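# Swap steel cups between right fixture plug and plate

## Task

Lift the steel cup off the fixture on the robot's right side and set it upside down on the plate so that its entire rim rests on the plate; then fit one of the two free steel cups onto that fixture's plug, pushed fully down, and release everything.

## Robot and tools

Robot: two 6-joint arms, left_arm and right_arm, each ending in a parallel two-finger gripper. Bases in the scene frame: left_arm at (+0.015, +0.371, 0) m, quat_wxyz (+0.999, 0, 0, -0.055); right_arm at (-0.017, -0.310, 0) m, quat_wxyz (+0.998, 0, 0, +0.062). The arm names are labels, not sides of any picture.

Scene frame: origin on the table top midway between the arms, +x out over the table, +z up, left_arm on the +y side. All reported gripper positions (metres) and quaternions (wxyz) use it. The reported point is between the finger pads, roughly 1 cm short of the fingertips; fingers point along the gripper's +z and close along its y. Reported positions can be slightly wrong, more so at long reach.

Joint order for every arm, in commands and results: waist, shoulder, elbow, wrist pitch, wrist yaw, wrist roll. Ranges: waist -2.618 to 3.054, shoulder 0.000 to 3.142, elbow 0.000 to 3.142, wrist pitch -1.571 to 1.571, wrist yaw -1.571 to 1.571, wrist roll -2.094 to 2.094 (radians). The elbow's sign is flipped in everything you send and read, so its usable numbers are -3.142 to 0.000. True ends may differ by up to 0.036 rad; a target beyond that margin and outside the current angle is rejected, and one past the real end is clipped, reported as "joint sent to its limit".

A row is 14 numbers: left_arm's 6 joint angles (absolute target angles, rad) then its gripper opening, then right_arm's 6 angles and opening. Opening runs -1 (closed) to +1 (fully open, 0.094 m pad gap). Optionally 12 more numbers, 0 to 1, scale each joint's stiffness (left 6, then right 6) until changed.

Tools:
- execute_actions(actions): a list of actions; each action is up to 15 rows, one per 1/30 s step, and the last row repeats if fewer than 15 are given. An empty list just returns state and images.
- move(target, speed, blocking): target is one row as above (absolute joint angles for both arms). Every joint interpolates from its current angle with all paths kept proportionally in step, so the hand traces a curve. speed (rad/s, 0.01 to 2, default 0.5) caps the joint with the longest travel; paths take 0.5 to 10 s and stop short if longer. Finger values are applied immediately. No obstacle avoidance. Its result adds a "move:" line: ending (done, off_target, moving, held, fault), limits=held or limits=none, and each arm's joint farthest from target. blocking=false returns after 0.5 s; then use wait or stop before sending anything else.
- wait(seconds): 0 to 10; arms hold their last command, a running move continues.
- stop(): brakes a running move; needs stopping distance.
- zoom_image(camera, region): camera is cam_high, cam_left_wrist or cam_right_wrist (all 504x504); region [x0, y0, x1, y1] in pixels from the top-left, at most 504 by 504.
- read_manual(section): URDF licence text only ("licences").
- finished_scene(scene): ends the current scene (give its number); irreversible, and reports success. The goal must hold afterwards.

Motion limits: each step, joint targets are clamped to within 0.202 (waist), 0.258 (shoulder), 0.238 (elbow), 0.573 (wrist pitch), 0.522 (yaw, roll) rad of the measured angle, and further scaled back if the hand would jump over 70 mm. "Joint targets" in a result shows what joints are currently driven toward; resend it to hold still. Unfinished motion may need to be commanded again. "joint command not followed" means a clearance check altered joint targets.

Results: state line per arm (position, quaternion), Joint positions and Joint velocities (6 joints then pad gap in m), grip_measured (opening on the command scale, each gripper off by up to about 1 mm), camera images and any changed calibration. Camera intrinsics and T_world_to_cam are given per camera (pinhole+radial, OpenCV style) with small per-scene errors.

Gripping: command about 0.03 below grip_measured to hold firmly, less for a lighter hold. Pad force tops out near 50 to 62 N; thin parts get less. Objects may be tugged or pushed briefly.

Avoid: dropping cups, knocking anything off the table (fails the task), fast impacts (faster moves and deeper targets past contact press harder), arms colliding or pushing each other, and long loaded holds: motors warn at 75 °C (MOTOR HOT), stop the arm at 90 °C, and at 100 °C the arm goes limp. FAULT lines mark such stops. The wrist camera mount adds bulk near the gripper. Quicker, smooth, low-effort motion is preferred.

Each tool is called after "Emit:" as a command line: name --argument value for each argument, lists and objects as JSON in quotes; but a table of rows of numbers goes row by row, as --pt "numbers of a row", without its own name.

## Session

Emit:
execute_actions --actions '[]'

Scene clock: 0.00 s.
left_arm: end_effector_position=(+0.4736, +0.4219, +0.3220) grip_measured=+1.000 end_effector_quat_wxyz=(+0.682, -0.337, +0.568, -0.314) | right_arm: end_effector_position=(+0.0668, -0.4629, +0.1511) grip_measured=+1.000 end_effector_quat_wxyz=(+0.051, +0.987, -0.038, +0.150)
Joint names: [waist, shoulder, elbow, wrist pitch, wrist yaw, wrist roll]
Joint positions: left_arm=[ 0.221  1.414 -0.812  0.73   0.008 -0.967  0.094] | right_arm=[-1.469  0.998 -0.954 -1.345 -0.262  1.898  0.094]
Joint velocities: left_arm=[ 0.002  0.002 -0.002 -0.037 -0.066 -0.051  0.   ] | right_arm=[-0.012 -0.017 -0.007  0.022 -0.037  0.007  0.   ]
Joint targets: left_arm=[0.221 1.406 -0.820 0.731 0.009 -0.960] | right_arm=[-1.469 0.993 -0.961 -1.352 -0.256 1.897]
Joint stiffness scale: left_arm=[1. 1. 1. 1. 1. 1.] | right_arm=[1. 1. 1. 1. 1. 1.]
camera_calibration (this result's frames):
cam_left_wrist: T_world_to_cam=[[-0.113196, -0.504613, 0.855893, -0.0130372], [-0.498815, -0.716139, -0.488188, 0.728914], [0.859285, -0.482193, -0.170645, -0.0499245], [0, 0, 0, 1]] pos_world=[0.405017, 0.491352, 0.358486]
cam_right_wrist: T_world_to_cam=[[-0.025183, 0.975723, -0.217557, 0.490141], [0.628536, 0.184684, 0.755536, -0.033885], [0.777372, -0.117716, -0.617928, 0.0923196], [0, 0, 0, 1]] pos_world=[-0.0381255, -0.461116, 0.189282]

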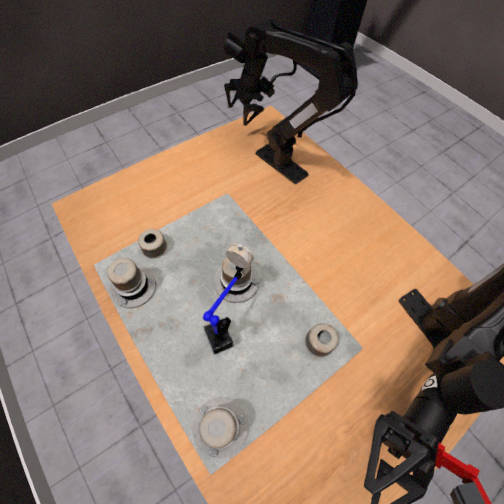

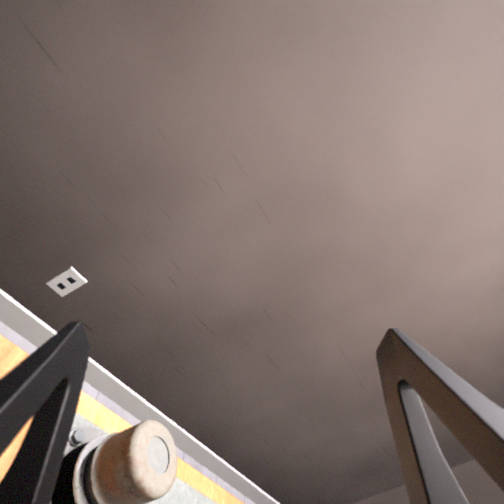

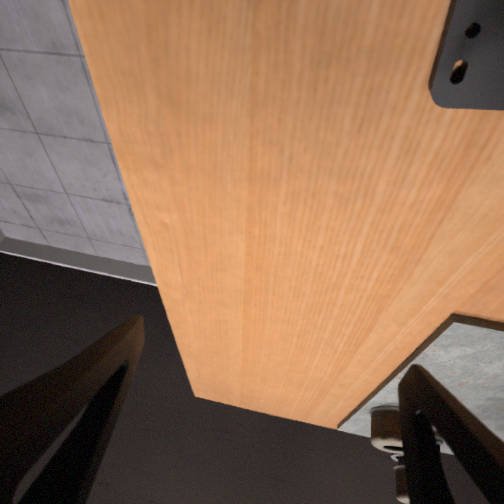

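Emit:
move --target '[0.221,1.406,-0.820,0.731,0.009,-0.960,1,0.075,1.897,-1.68,-0.545,0,0,1]' --speed 1.3

Scene clock: 2.70 s.
left_arm: end_effector_position=(+0.4736, +0.4219, +0.3220) grip_measured=+1.000 end_effector_quat_wxyz=(+0.682, -0.337, +0.568, -0.314) | right_arm: end_effector_position=(+0.4995, -0.1997, +0.1864) grip_measured=+1.000 end_effector_quat_wxyz=(+0.366, -0.094, +0.925, +0.043)
Joint names: [waist, shoulder, elbow, wrist pitch, wrist yaw, wrist roll]
Joint positions: left_arm=[ 0.221  1.414 -0.812  0.73   0.008 -0.968  0.094] | right_arm=[ 0.082  1.9   -1.656 -0.571 -0.008  0.007  0.094]
Joint velocities: left_arm=[ 0.002 -0.002  0.022 -0.037 -0.022 -0.037  0.   ] | right_arm=[ 0.017  0.012  0.002 -0.022 -0.007 -0.022  0.   ]
Joint targets: left_arm=[0.221 1.406 -0.820 0.731 0.009 -0.960] | right_arm=[0.075 1.897 -1.680 -0.545 -0.000 0.000]
Joint stiffness scale: left_arm=[1. 1. 1. 1. 1. 1.] | right_arm=[1. 1. 1. 1. 1. 1.]
move: off_target (right_arm); limits=none; left_arm: farthest joint: the shoulder, 0.008 radians from its target (0.008 radians at the start); right_arm: farthest joint: the wrist pitch, 0.026 radians from its target (0.800 radians at the start)
camera_calibration (this result's frames):
cam_left_wrist: T_world_to_cam=[[-0.11337, -0.50363, 0.856449, -0.0135483], [-0.498863, -0.716617, -0.487438, 0.728896], [0.859234, -0.482511, -0.169999, -0.0499742], [0, 0, 0, 1]] pos_world=[0.405023, 0.491403, 0.3584]
cam_right_wrist: T_world_to_cam=[[0.367188, -0.929825, 0.0244613, -0.36974], [-0.917375, -0.366364, -0.155565, 0.450883], [0.15361, 0.0346812, -0.987523, 0.219598], [0, 0, 0, 1]] pos_world=[0.515661, -0.186222, 0.296044]

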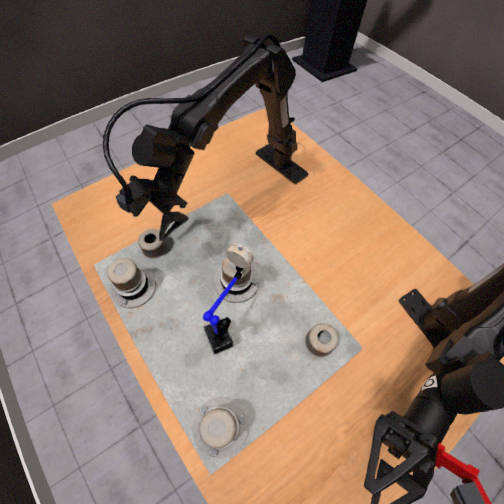

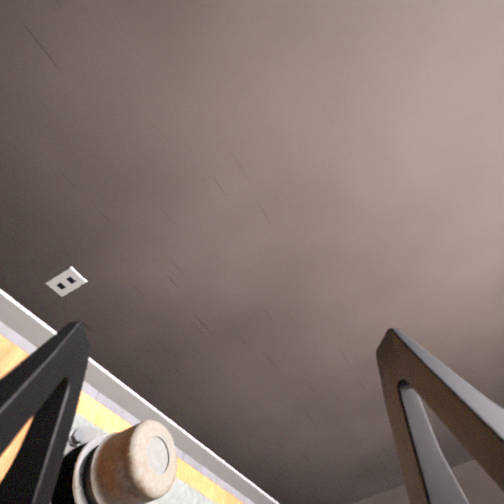

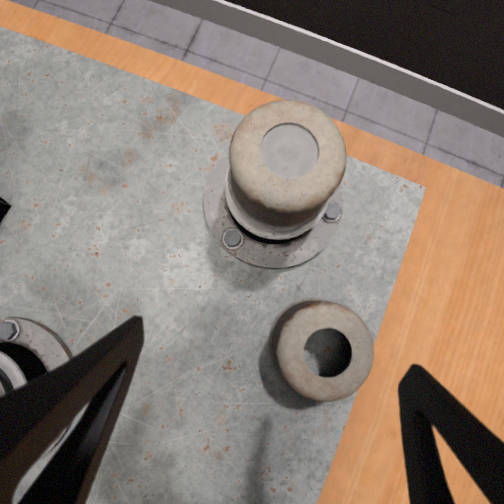

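Emit:
move --target '[0.221,1.406,-0.820,0.731,0.009,-0.960,1,0.094,2.29,-2.075,-0.43,0,0,1]' --speed 0.6

Scene clock: 4.50 s.
left_arm: end_effector_position=(+0.4736, +0.4219, +0.3220) grip_measured=+1.000 end_effector_quat_wxyz=(+0.682, -0.337, +0.568, -0.314) | right_arm: end_effector_position=(+0.6049, -0.1744, +0.1532) grip_measured=+1.000 end_effector_quat_wxyz=(+0.417, -0.094, +0.903, +0.048)
Joint names: [waist, shoulder, elbow, wrist pitch, wrist yaw, wrist roll]
Joint positions: left_arm=[ 0.221  1.414 -0.812  0.73   0.008 -0.969  0.094] | right_arm=[ 0.087  2.295 -2.046 -0.456 -0.006  0.006  0.094]
Joint velocities: left_arm=[-0.007  0.002  0.007  0.037  0.066 -0.022  0.   ] | right_arm=[ 0.017 -0.012  0.002 -0.066  0.007 -0.037  0.   ]
Joint targets: left_arm=[0.221 1.406 -0.820 0.731 0.009 -0.960] | right_arm=[0.094 2.290 -2.075 -0.430 0.000 -0.000]
Joint stiffness scale: left_arm=[1. 1. 1. 1. 1. 1.] | right_arm=[1. 1. 1. 1. 1. 1.]
move: off_target (right_arm); limits=none; left_arm: farthest joint: the wrist roll, 0.009 radians from its target (0.008 radians at the start); right_arm: farthest joint: the elbow, 0.029 radians from its target (0.419 radians at the start)
camera_calibration (this result's frames):
cam_left_wrist: T_world_to_cam=[[-0.113428, -0.503302, 0.856634, -0.0137186], [-0.498879, -0.716776, -0.487188, 0.72889], [0.859217, -0.482617, -0.169784, -0.0499908], [0, 0, 0, 1]] pos_world=[0.405025, 0.49142, 0.358371]
cam_right_wrist: T_world_to_cam=[[0.368361, -0.928613, 0.0445804, -0.387692], [-0.892755, -0.366703, -0.261759, 0.553007], [0.25942, 0.0566221, -0.964103, 0.106002], [0, 0, 0, 1]] pos_world=[0.609012, -0.163229, 0.264234]

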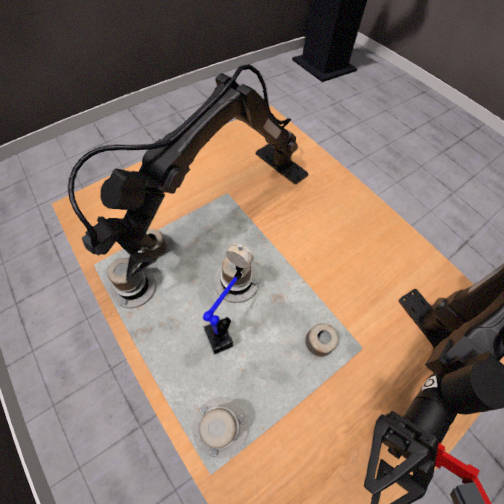

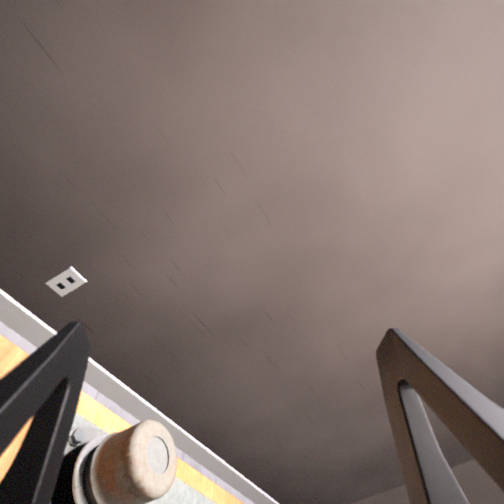

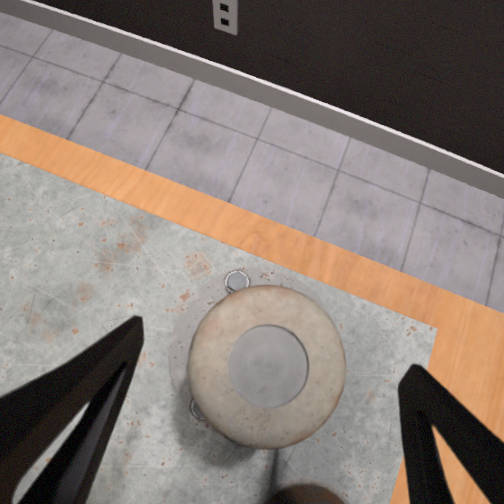

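Emit:
move --target '[0.221,1.406,-0.820,0.731,0.009,-0.960,1,0.077,2.322,-1.86,-0.213,0,0,1]' --speed 0.35

Scene clock: 6.17 s.
left_arm: end_effector_position=(+0.4736, +0.4219, +0.3220) grip_measured=+1.000 end_effector_quat_wxyz=(+0.682, -0.337, +0.568, -0.315) | right_arm: end_effector_position=(+0.6051, -0.1743, +0.0950) grip_measured=+1.000 end_effector_quat_wxyz=(+0.418, -0.094, +0.902, +0.049)
Joint names: [waist, shoulder, elbow, wrist pitch, wrist yaw, wrist roll]
Joint positions: left_arm=[ 0.221  1.414 -0.812  0.73   0.008 -0.969  0.094] | right_arm=[ 0.087  2.325 -1.863 -0.239 -0.006  0.006  0.094]
Joint velocities: left_arm=[ 0.002 -0.022  0.007  0.051  0.007  0.022  0.   ] | right_arm=[-0.037  0.007  0.007 -0.022 -0.007  0.022  0.   ]
Joint targets: left_arm=[0.221 1.406 -0.820 0.731 0.009 -0.960] | right_arm=[0.077 2.322 -1.860 -0.213 0.000 0.000]
Joint stiffness scale: left_arm=[1. 1. 1. 1. 1. 1.] | right_arm=[1. 1. 1. 1. 1. 1.]
move: off_target (right_arm); limits=none; left_arm: farthest joint: the wrist roll, 0.009 radians from its target (0.009 radians at the start); right_arm: farthest joint: the wrist pitch, 0.026 radians from its target (0.243 radians at the start)
camera_calibration (this result's frames):
cam_left_wrist: T_world_to_cam=[[-0.113545, -0.502646, 0.857003, -0.0140593], [-0.49891, -0.717094, -0.486688, 0.728878], [0.859183, -0.482829, -0.169353, -0.0500242], [0, 0, 0, 1]] pos_world=[0.405029, 0.491454, 0.358313]
cam_right_wrist: T_world_to_cam=[[0.368227, -0.928642, 0.0450848, -0.385099], [-0.89197, -0.366534, -0.264656, 0.537768], [0.262296, 0.0572392, -0.963288, 0.0481289], [0, 0, 0, 1]] pos_world=[0.608852, -0.163263, 0.206048]

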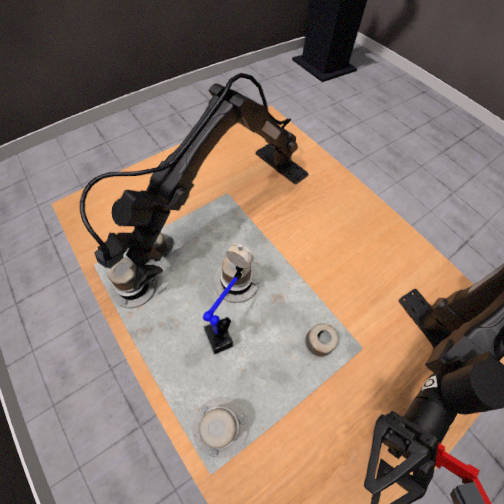

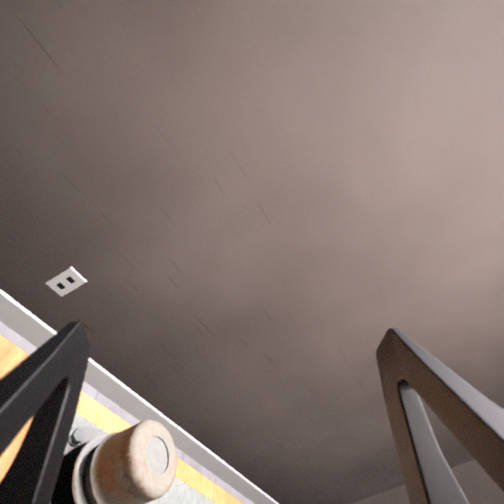

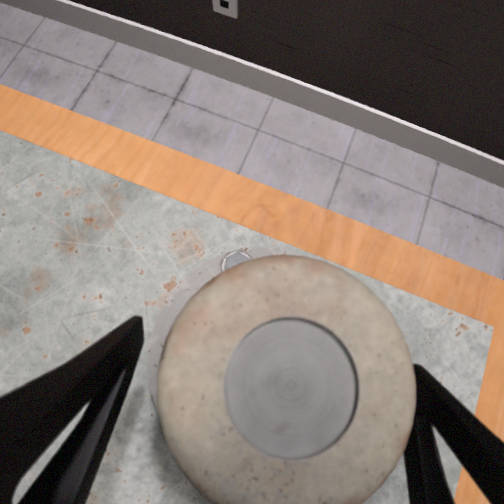

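Emit:
move --target '[0.221,1.406,-0.820,0.731,0.009,-0.960,1,0.071,2.322,-1.86,-0.213,0,0,0.35]' --speed 0.1

Emit:
move --target '[0.221,1.406,-0.820,0.731,0.009,-0.960,1,0.16,2.27,-1.925,-0.2,0.31,0.26,0.35]' --speed 0.35

Scene clock: 7.17 s.
left_arm: end_effector_position=(+0.4736, +0.4219, +0.3220) grip_measured=+1.000 end_effector_quat_wxyz=(+0.682, -0.337, +0.568, -0.315) | right_arm: end_effector_position=(+0.6056, -0.1761, +0.0951) grip_measured=+0.468 end_effector_quat_wxyz=(+0.419, -0.093, +0.902, +0.046)
Joint names: [waist, shoulder, elbow, wrist pitch, wrist yaw, wrist roll]
Joint positions: left_arm=[ 0.221  1.414 -0.812  0.73   0.008 -0.969  0.094] | right_arm=[ 0.085  2.325 -1.863 -0.239 -0.001  0.005  0.069]
Joint velocities: left_arm=[-0.007 -0.007  0.002 -0.022 -0.007  0.022  0.   ] | right_arm=[-0.017 -0.017 -0.017 -0.007  0.007  0.037 -0.   ]
Joint targets: left_arm=[0.221 1.406 -0.820 0.731 0.009 -0.960] | right_arm=[0.071 2.322 -1.860 -0.213 -0.000 -0.000]
Joint stiffness scale: left_arm=[1. 1. 1. 1. 1. 1.] | right_arm=[1. 1. 1. 1. 1. 1.]
move: off_target (right_arm); limits=none; left_arm: farthest joint: the wrist roll, 0.009 radians from its target (0.009 radians at the start); right_arm: farthest joint: the wrist pitch, 0.026 radians from its target (0.026 radians at the start)
camera_calibration (this result's frames):
cam_left_wrist: T_world_to_cam=[[-0.113545, -0.502646, 0.857003, -0.0140593], [-0.49891, -0.717094, -0.486688, 0.728878], [0.859183, -0.482829, -0.169353, -0.0500242], [0, 0, 0, 1]] pos_world=[0.405029, 0.491454, 0.358313]
cam_right_wrist: T_world_to_cam=[[0.36369, -0.930237, 0.0488753, -0.384834], [-0.89342, -0.363187, -0.264377, 0.538972], [0.263684, 0.0524852, -0.96318, 0.0464922], [0, 0, 0, 1]] pos_world=[0.60923, -0.16468, 0.206081]

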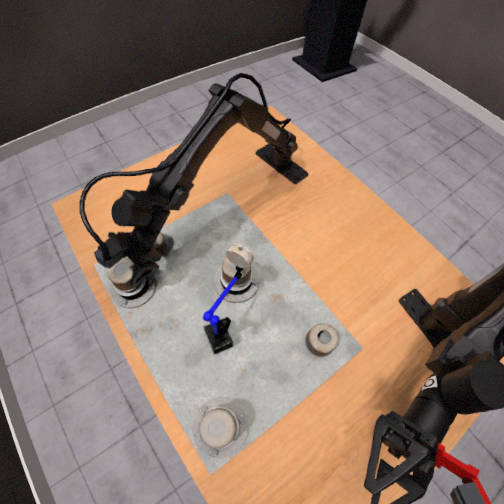

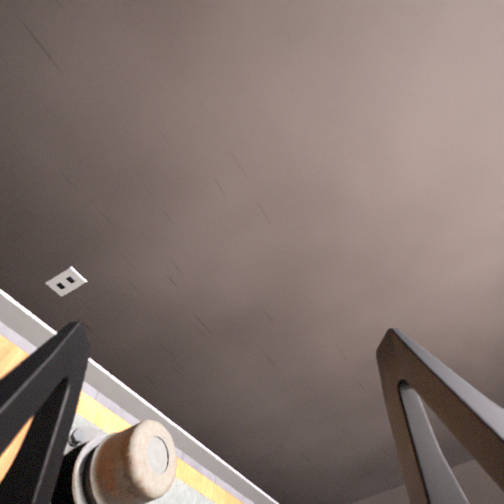

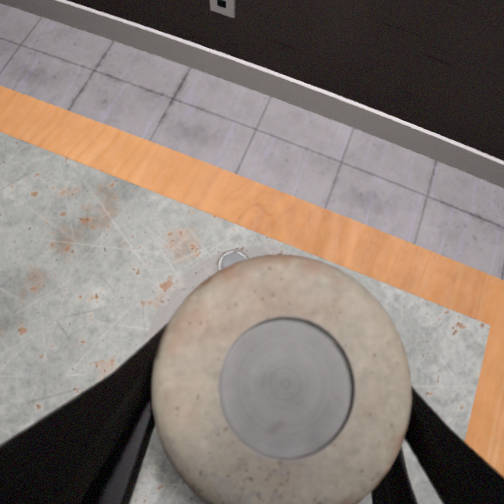

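Scene clock: 8.40 s.
left_arm: end_effector_position=(+0.4736, +0.4219, +0.3220) grip_measured=+1.000 end_effector_quat_wxyz=(+0.682, -0.337, +0.568, -0.315) | right_arm: end_effector_position=(+0.6060, -0.1754, +0.1048) grip_measured=+0.468 end_effector_quat_wxyz=(+0.437, +0.022, +0.899, +0.001)
Joint names: [waist, shoulder, elbow, wrist pitch, wrist yaw, wrist roll]
Joint positions: left_arm=[ 0.221  1.414 -0.812  0.73   0.008 -0.97   0.094] | right_arm=[ 0.152  2.325 -1.879 -0.242  0.234  0.214  0.069]
Joint velocities: left_arm=[-0.002 -0.017 -0.002 -0.066 -0.007 -0.066  0.   ] | right_arm=[-0.002 -0.007  0.012  0.007 -0.066 -0.007  0.001]
Joint targets: left_arm=[0.221 1.406 -0.820 0.731 0.009 -0.960] | right_arm=[0.160 2.270 -1.925 -0.200 0.310 0.260]
Joint stiffness scale: left_arm=[1. 1. 1. 1. 1. 1.] | right_arm=[1. 1. 1. 1. 1. 1.]
move: off_target (right_arm); limits=none; left_arm: farthest joint: the wrist roll, 0.010 radians from its target (0.009 radians at the start); right_arm: farthest joint: the wrist yaw, 0.076 radians from its target (0.311 radians at the start)
camera_calibration (this result's frames):
cam_left_wrist: T_world_to_cam=[[-0.113661, -0.50199, 0.857372, -0.0143999], [-0.498942, -0.717411, -0.486187, 0.728866], [0.859149, -0.48304, -0.168923, -0.0500577], [0, 0, 0, 1]] pos_world=[0.405033, 0.491488, 0.358255]
cam_right_wrist: T_world_to_cam=[[0.124036, -0.991476, 0.0398876, -0.24929], [-0.9449, -0.130291, -0.300314, 0.617993], [0.302951, -0.000440167, -0.953006, 0.0216144], [0, 0, 0, 1]] pos_world=[0.608314, -0.166637, 0.216134]

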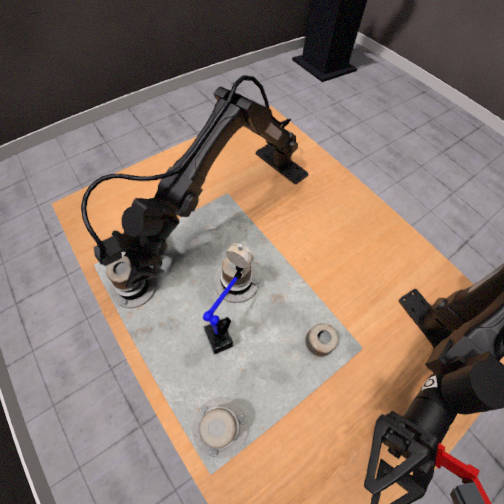

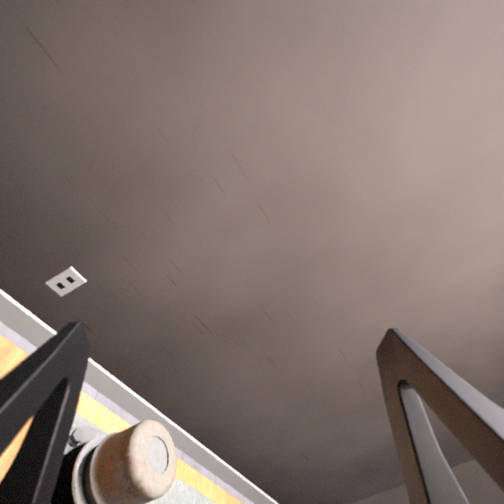

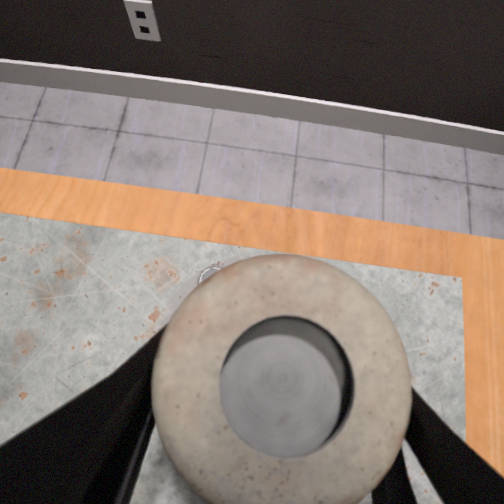

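Emit:
move --target '[0.221,1.406,-0.820,0.731,0.009,-0.960,1,0.008,2.25,-1.99,-0.32,-0.31,-0.26,0.35]' --speed 0.5

Scene clock: 10.40 s.
left_arm: end_effector_position=(+0.4736, +0.4219, +0.3220) grip_measured=+1.000 end_effector_quat_wxyz=(+0.682, -0.338, +0.567, -0.315) | right_arm: end_effector_position=(+0.6032, -0.1731, +0.1488) grip_measured=+0.468 end_effector_quat_wxyz=(+0.438, -0.234, +0.862, +0.104)
Joint names: [waist, shoulder, elbow, wrist pitch, wrist yaw, wrist roll]
Joint positions: left_arm=[ 0.221  1.414 -0.812  0.73   0.008 -0.971  0.094] | right_arm=[ 0.011  2.282 -1.96  -0.347 -0.288 -0.253  0.069]
Joint velocities: left_arm=[-0.002 -0.007 -0.007  0.051 -0.051 -0.007  0.   ] | right_arm=[ 0.017 -0.002  0.012  0.007  0.037  0.037  0.001]
Joint targets: left_arm=[0.221 1.406 -0.820 0.731 0.009 -0.960] | right_arm=[0.008 2.250 -1.990 -0.320 -0.310 -0.260]
Joint stiffness scale: left_arm=[1. 1. 1. 1. 1. 1.] | right_arm=[1. 1. 1. 1. 1. 1.]
move: off_target (right_arm); limits=none; left_arm: farthest joint: the wrist roll, 0.011 radians from its target (0.010 radians at the start); right_arm: farthest joint: the shoulder, 0.032 radians from its target (0.075 radians at the start)
camera_calibration (this result's frames):
cam_left_wrist: T_world_to_cam=[[-0.113719, -0.501662, 0.857557, -0.0145703], [-0.498958, -0.71757, -0.485937, 0.72886], [0.859132, -0.483145, -0.168707, -0.0500745], [0, 0, 0, 1]] pos_world=[0.405035, 0.491505, 0.358227]
cam_right_wrist: T_world_to_cam=[[0.624607, -0.775711, 0.0902138, -0.520602], [-0.719522, -0.616537, -0.319641, 0.411616], [0.303569, 0.134739, -0.943234, 0.0858941], [0, 0, 0, 1]] pos_world=[0.595263, -0.161633, 0.259553]

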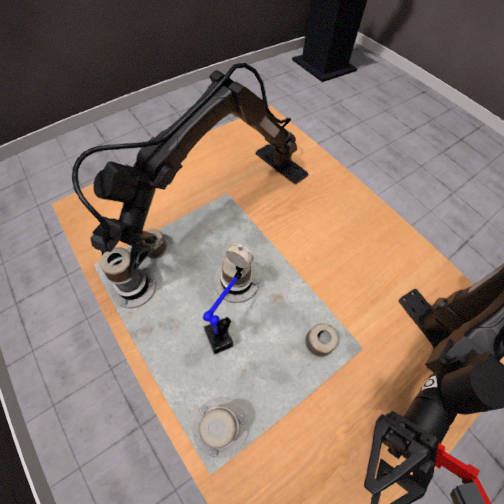

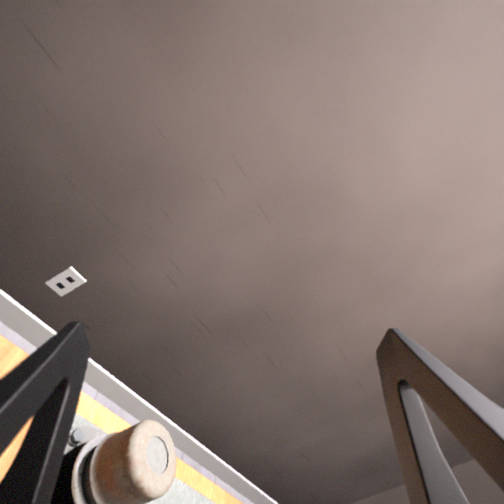

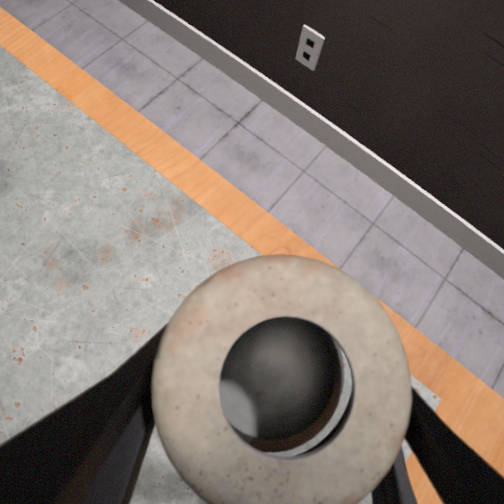

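Emit:
move --target '[0.221,1.406,-0.820,0.731,0.009,-0.960,1,0.09,2.26,-2.19,-0.51,0,0,0.35]' --speed 0.4

Emit:
move --target '[0.221,1.406,-0.820,0.731,0.009,-0.960,1,0.165,1.355,-0.79,-0.04,0,0,0.35]' --speed 0.9

Emit:
move --target '[0.221,1.406,-0.820,0.731,0.009,-0.960,1,0.165,1.548,-0.60,0.33,0,0,0.35]' --speed 0.4

Scene clock: 12.37 s.
left_arm: end_effector_position=(+0.4736, +0.4219, +0.3220) grip_measured=+1.000 end_effector_quat_wxyz=(+0.682, -0.338, +0.567, -0.315) | right_arm: end_effector_position=(+0.6082, -0.1747, +0.1873) grip_measured=+0.468 end_effector_quat_wxyz=(+0.430, -0.100, +0.896, +0.047)
Joint names: [waist, shoulder, elbow, wrist pitch, wrist yaw, wrist roll]
Joint positions: left_arm=[ 0.221  1.414 -0.812  0.73   0.008 -0.971  0.094] | right_arm=[ 0.085  2.295 -2.159 -0.54  -0.008 -0.009  0.069]
Joint velocities: left_arm=[-0.017  0.012  0.007 -0.051 -0.051 -0.037  0.   ] | right_arm=[-0.027 -0.012 -0.002 -0.051 -0.051 -0.007 -0.   ]
Joint targets: left_arm=[0.221 1.406 -0.820 0.731 0.009 -0.960] | right_arm=[0.090 2.260 -2.190 -0.510 0.000 -0.000]
Joint stiffness scale: left_arm=[1. 1. 1. 1. 1. 1.] | right_arm=[1. 1. 1. 1. 1. 1.]
move: off_target (right_arm); limits=none; left_arm: farthest joint: the wrist roll, 0.011 radians from its target (0.011 radians at the start); right_arm: farthest joint: the shoulder, 0.035 radians from its target (0.022 radians at the start)
camera_calibration (this result's frames):
cam_left_wrist: T_world_to_cam=[[-0.113835, -0.501005, 0.857925, -0.0149109], [-0.49899, -0.717886, -0.485436, 0.728847], [0.859098, -0.483356, -0.168276, -0.0501083], [0, 0, 0, 1]] pos_world=[0.405038, 0.491539, 0.358169]
cam_right_wrist: T_world_to_cam=[[0.375018, -0.92503, 0.0606777, -0.397171], [-0.880975, -0.375999, -0.287241, 0.560731], [0.288521, 0.054265, -0.955934, 0.118356], [0, 0, 0, 1]] pos_world=[0.608788, -0.162983, 0.298305]

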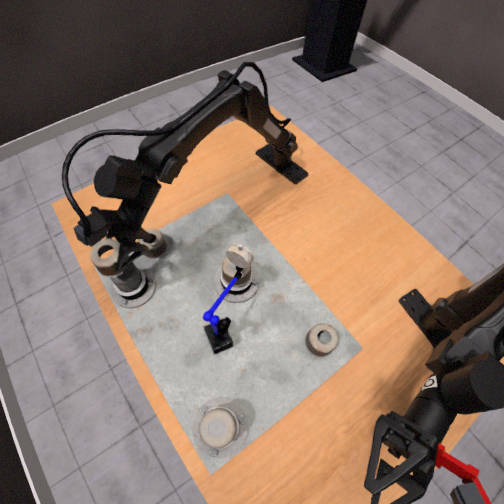

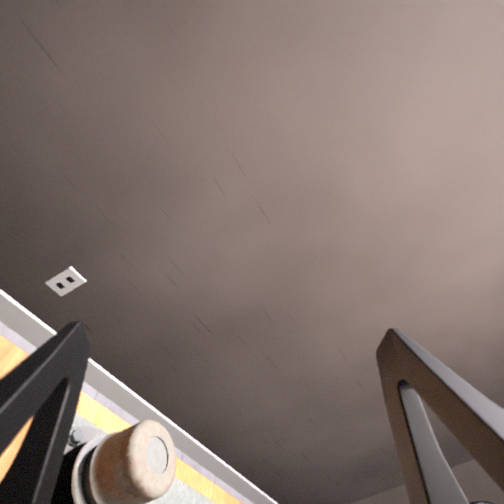

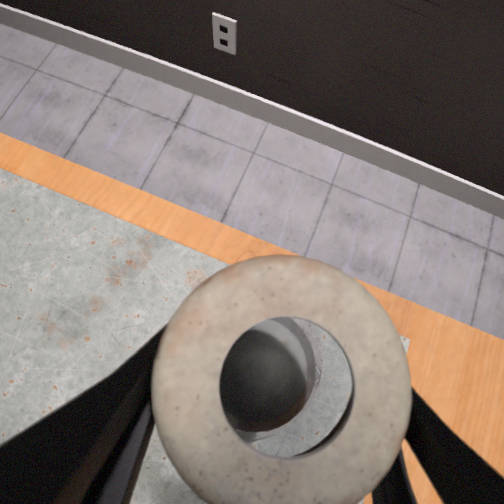

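Scene clock: 14.73 s.
left_arm: end_effector_position=(+0.4736, +0.4219, +0.3220) grip_measured=+1.000 end_effector_quat_wxyz=(+0.682, -0.338, +0.567, -0.316) | right_arm: end_effector_position=(+0.3620, -0.1981, +0.1244) grip_measured=+0.468 end_effector_quat_wxyz=(+0.410, -0.133, +0.900, +0.060)
Joint names: [waist, shoulder, elbow, wrist pitch, wrist yaw, wrist roll]
Joint positions: left_arm=[ 0.221  1.414 -0.812  0.73   0.008 -0.972  0.094] | right_arm=[ 0.157  1.388 -0.78  -0.108 -0.007 -0.009  0.069]
Joint velocities: left_arm=[-0.002 -0.022  0.007  0.022 -0.037 -0.037  0.   ] | right_arm=[-0.012  0.002  0.017  0.022 -0.051 -0.007  0.   ]
Joint targets: left_arm=[0.221 1.406 -0.820 0.731 0.009 -0.960] | right_arm=[0.165 1.355 -0.790 -0.040 -0.000 0.000]
Joint stiffness scale: left_arm=[1. 1. 1. 1. 1. 1.] | right_arm=[1. 1. 1. 1. 1. 1.]
move: off_target (right_arm); limits=none; left_arm: farthest joint: the wrist roll, 0.012 radians from its target (0.011 radians at the start); right_arm: farthest joint: the wrist pitch, 0.068 radians from its target (0.500 radians at the start)
camera_calibration (this result's frames):
cam_left_wrist: T_world_to_cam=[[-0.113951, -0.500348, 0.858293, -0.0152515], [-0.499023, -0.718203, -0.484934, 0.728835], [0.859064, -0.483566, -0.167845, -0.0501423], [0, 0, 0, 1]] pos_world=[0.405042, 0.491573, 0.358111]
cam_right_wrist: T_world_to_cam=[[0.442178, -0.895341, 0.0533223, -0.340106], [-0.862298, -0.440714, -0.249428, 0.292639], [0.246823, 0.0643117, -0.966924, 0.149064], [0, 0, 0, 1]] pos_world=[0.365937, -0.185127, 0.235261]

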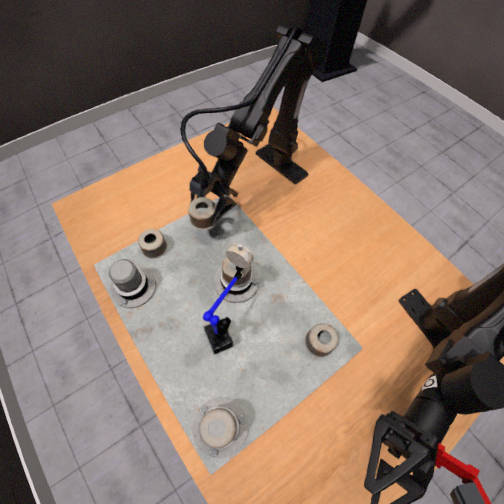

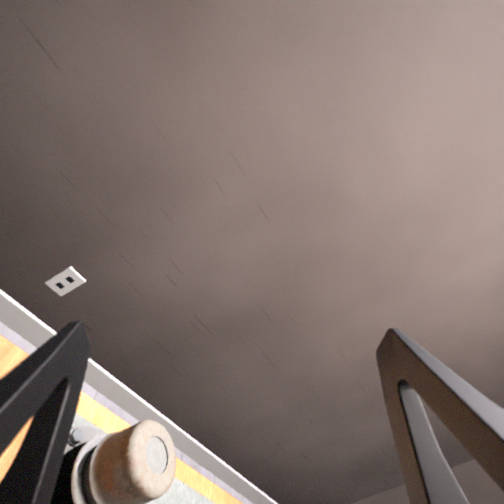

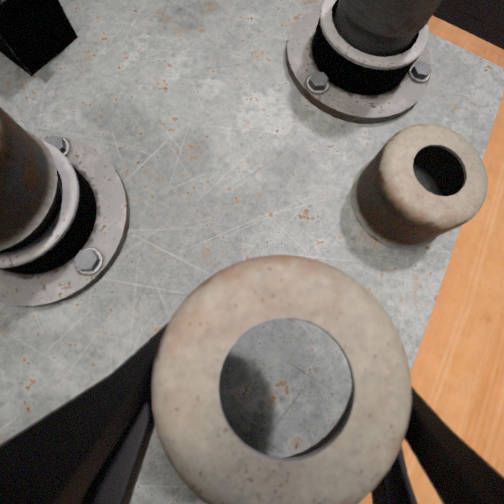

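Scene clock: 16.57 s.
left_arm: end_effector_position=(+0.4736, +0.4219, +0.3220) grip_measured=+1.000 end_effector_quat_wxyz=(+0.681, -0.338, +0.567, -0.316) | right_arm: end_effector_position=(+0.3631, -0.1977, +0.0578) grip_measured=+0.468 end_effector_quat_wxyz=(+0.420, -0.132, +0.896, +0.061)
Joint names: [waist, shoulder, elbow, wrist pitch, wrist yaw, wrist roll]
Joint positions: left_arm=[ 0.221  1.414 -0.812  0.73   0.008 -0.972  0.094] | right_arm=[ 0.157  1.552 -0.596  0.261 -0.007 -0.009  0.069]
Joint velocities: left_arm=[ 0.012  0.007  0.022 -0.051  0.007  0.051  0.   ] | right_arm=[ 0.007  0.007  0.002 -0.007  0.007 -0.037  0.001]
Joint targets: left_arm=[0.221 1.406 -0.820 0.731 0.009 -0.960] | right_arm=[0.165 1.548 -0.600 0.330 -0.000 -0.000]
Joint stiffness scale: left_arm=[1. 1. 1. 1. 1. 1.] | right_arm=[1. 1. 1. 1. 1. 1.]
move: off_target (right_arm); limits=none; left_arm: farthest joint: the wrist roll, 0.012 radians from its target (0.012 radians at the start); right_arm: farthest joint: the wrist pitch, 0.069 radians from its target (0.438 radians at the start)
camera_calibration (this result's frames):
cam_left_wrist: T_world_to_cam=[[-0.114009, -0.50002, 0.858477, -0.0154218], [-0.499039, -0.718361, -0.484684, 0.728828], [0.859047, -0.483672, -0.167629, -0.0501593], [0, 0, 0, 1]] pos_world=[0.405044, 0.49159, 0.358082]
cam_right_wrist: T_world_to_cam=[[0.441087, -0.895656, 0.0569357, -0.336632], [-0.857168, -0.43923, -0.268959, 0.27668], [0.265903, 0.0698312, -0.961467, 0.0781702], [0, 0, 0, 1]] pos_world=[0.36486, -0.185439, 0.16874]

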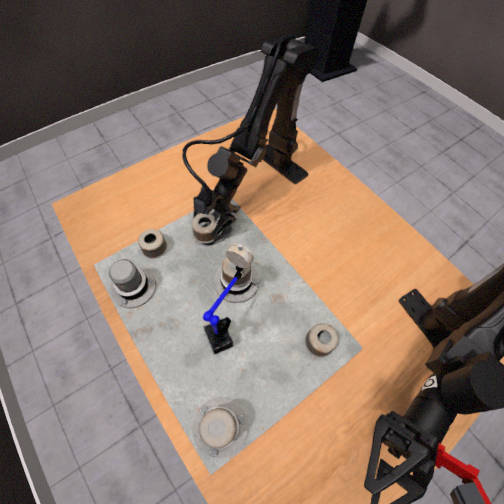

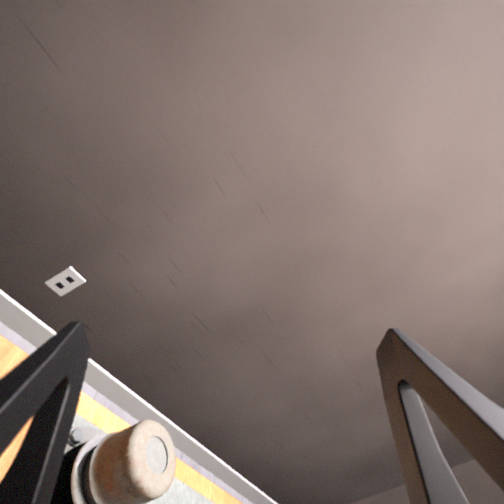

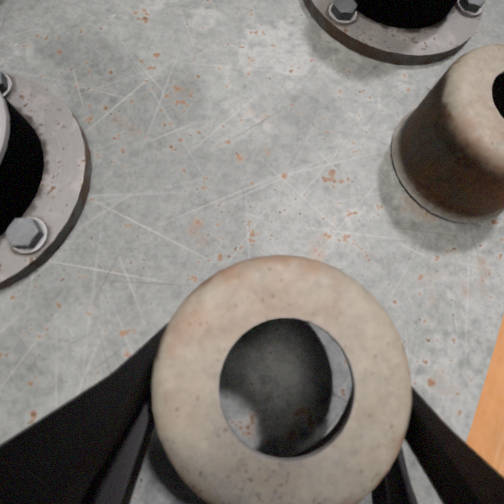

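Emit:
move --target '[0.221,1.406,-0.820,0.731,0.009,-0.960,1,0.165,1.627,-0.572,0.415,0,0,0.35]' --speed 0.08

Scene clock: 19.03 s.
left_arm: end_effector_position=(+0.4736, +0.4219, +0.3220) grip_measured=+1.000 end_effector_quat_wxyz=(+0.681, -0.338, +0.567, -0.316) | right_arm: end_effector_position=(+0.3652, -0.1972, +0.0390) grip_measured=+0.468 end_effector_quat_wxyz=(+0.417, -0.132, +0.897, +0.060)
Joint names: [waist, shoulder, elbow, wrist pitch, wrist yaw, wrist roll]
Joint positions: left_arm=[ 0.221  1.414 -0.812  0.73   0.008 -0.973  0.094] | right_arm=[ 0.157  1.627 -0.575  0.351 -0.007 -0.008  0.069]
Joint velocities: left_arm=[-0.027  0.002  0.002 -0.051  0.022 -0.022  0.   ] | right_arm=[-0.002 -0.032  0.002 -0.051 -0.051 -0.007  0.001]
Joint targets: left_arm=[0.221 1.406 -0.820 0.731 0.009 -0.960] | right_arm=[0.165 1.627 -0.572 0.415 0.000 -0.000]
Joint stiffness scale: left_arm=[1. 1. 1. 1. 1. 1.] | right_arm=[1. 1. 1. 1. 1. 1.]
move: off_target (right_arm); limits=none; left_arm: farthest joint: the wrist roll, 0.013 radians from its target (0.012 radians at the start); right_arm: farthest joint: the wrist pitch, 0.064 radians from its target (0.153 radians at the start)
camera_calibration (this result's frames):
cam_left_wrist: T_world_to_cam=[[-0.114125, -0.499362, 0.858844, -0.0157623], [-0.499071, -0.718677, -0.484182, 0.728815], [0.859013, -0.483881, -0.167198, -0.0501935], [0, 0, 0, 1]] pos_world=[0.405048, 0.491624, 0.358024]
cam_right_wrist: T_world_to_cam=[[0.440917, -0.895806, 0.055889, -0.335934], [-0.858872, -0.439181, -0.263551, 0.274078], [0.260636, 0.0682025, -0.963025, 0.0612125], [0, 0, 0, 1]] pos_world=[0.367563, -0.184736, 0.149958]

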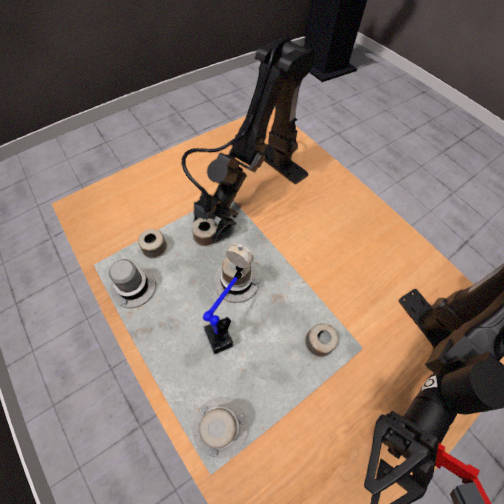

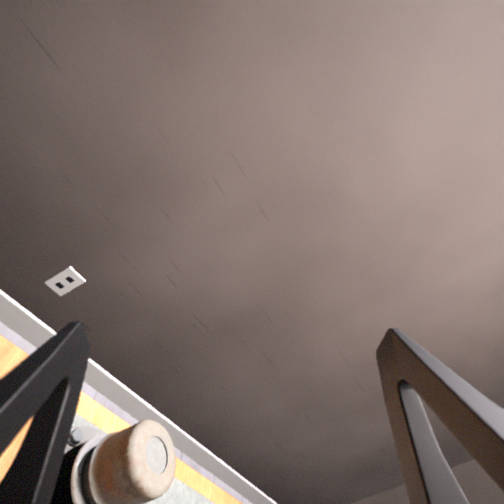

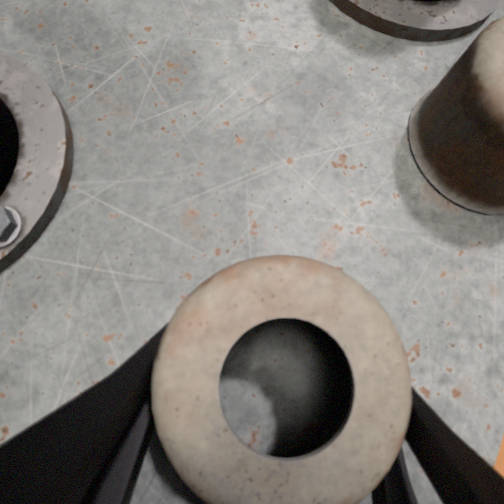

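Emit:
move --target '[0.221,1.406,-0.820,0.731,0.009,-0.960,1,0.165,1.652,-0.564,0.43,0,0,0.35]' --speed 0.05

Scene clock: 21.10 s.
left_arm: end_effector_position=(+0.4736, +0.4219, +0.3220) grip_measured=+1.000 end_effector_quat_wxyz=(+0.681, -0.338, +0.567, -0.316) | right_arm: end_effector_position=(+0.3688, -0.1961, +0.0390) grip_measured=+0.468 end_effector_quat_wxyz=(+0.424, -0.132, +0.894, +0.062)
Joint names: [waist, shoulder, elbow, wrist pitch, wrist yaw, wrist roll]
Joint positions: left_arm=[ 0.221  1.414 -0.812  0.73   0.008 -0.973  0.094] | right_arm=[ 0.157  1.643 -0.575  0.383 -0.007 -0.008  0.069]
Joint velocities: left_arm=[ 0.007 -0.007 -0.017 -0.037  0.007 -0.066  0.   ] | right_arm=[ 0.017 -0.022 -0.012  0.007  0.007 -0.037 -0.   ]
Joint targets: left_arm=[0.221 1.406 -0.820 0.731 0.009 -0.960] | right_arm=[0.165 1.652 -0.564 0.430 -0.000 0.000]
Joint stiffness scale: left_arm=[1. 1. 1. 1. 1. 1.] | right_arm=[1. 1. 1. 1. 1. 1.]
move: off_target (right_arm); limits=none; left_arm: farthest joint: the wrist roll, 0.013 radians from its target (0.013 radians at the start); right_arm: farthest joint: the wrist pitch, 0.047 radians from its target (0.079 radians at the start)
camera_calibration (this result's frames):
cam_left_wrist: T_world_to_cam=[[-0.114125, -0.499362, 0.858844, -0.0157623], [-0.499071, -0.718677, -0.484182, 0.728815], [0.859013, -0.483881, -0.167198, -0.0501935], [0, 0, 0, 1]] pos_world=[0.405048, 0.491624, 0.358024]
cam_right_wrist: T_world_to_cam=[[0.439613, -0.896307, 0.0580977, -0.336305], [-0.854958, -0.437403, -0.278794, 0.2772], [0.275297, 0.0728901, -0.958592, 0.0555572], [0, 0, 0, 1]] pos_world=[0.369544, -0.184234, 0.150077]

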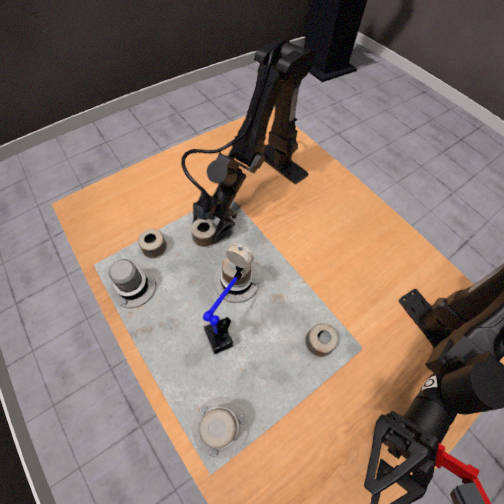

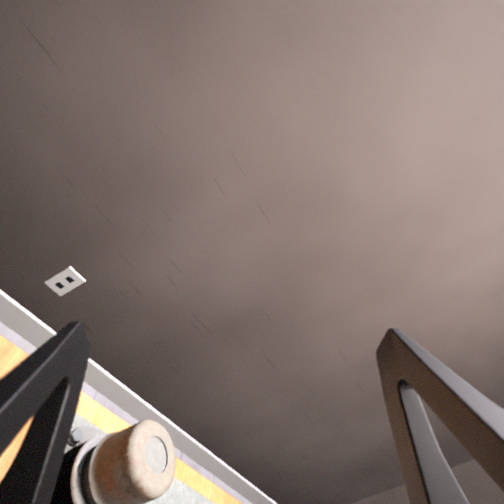

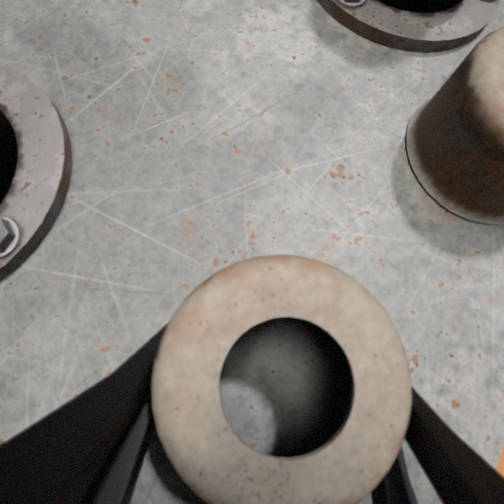

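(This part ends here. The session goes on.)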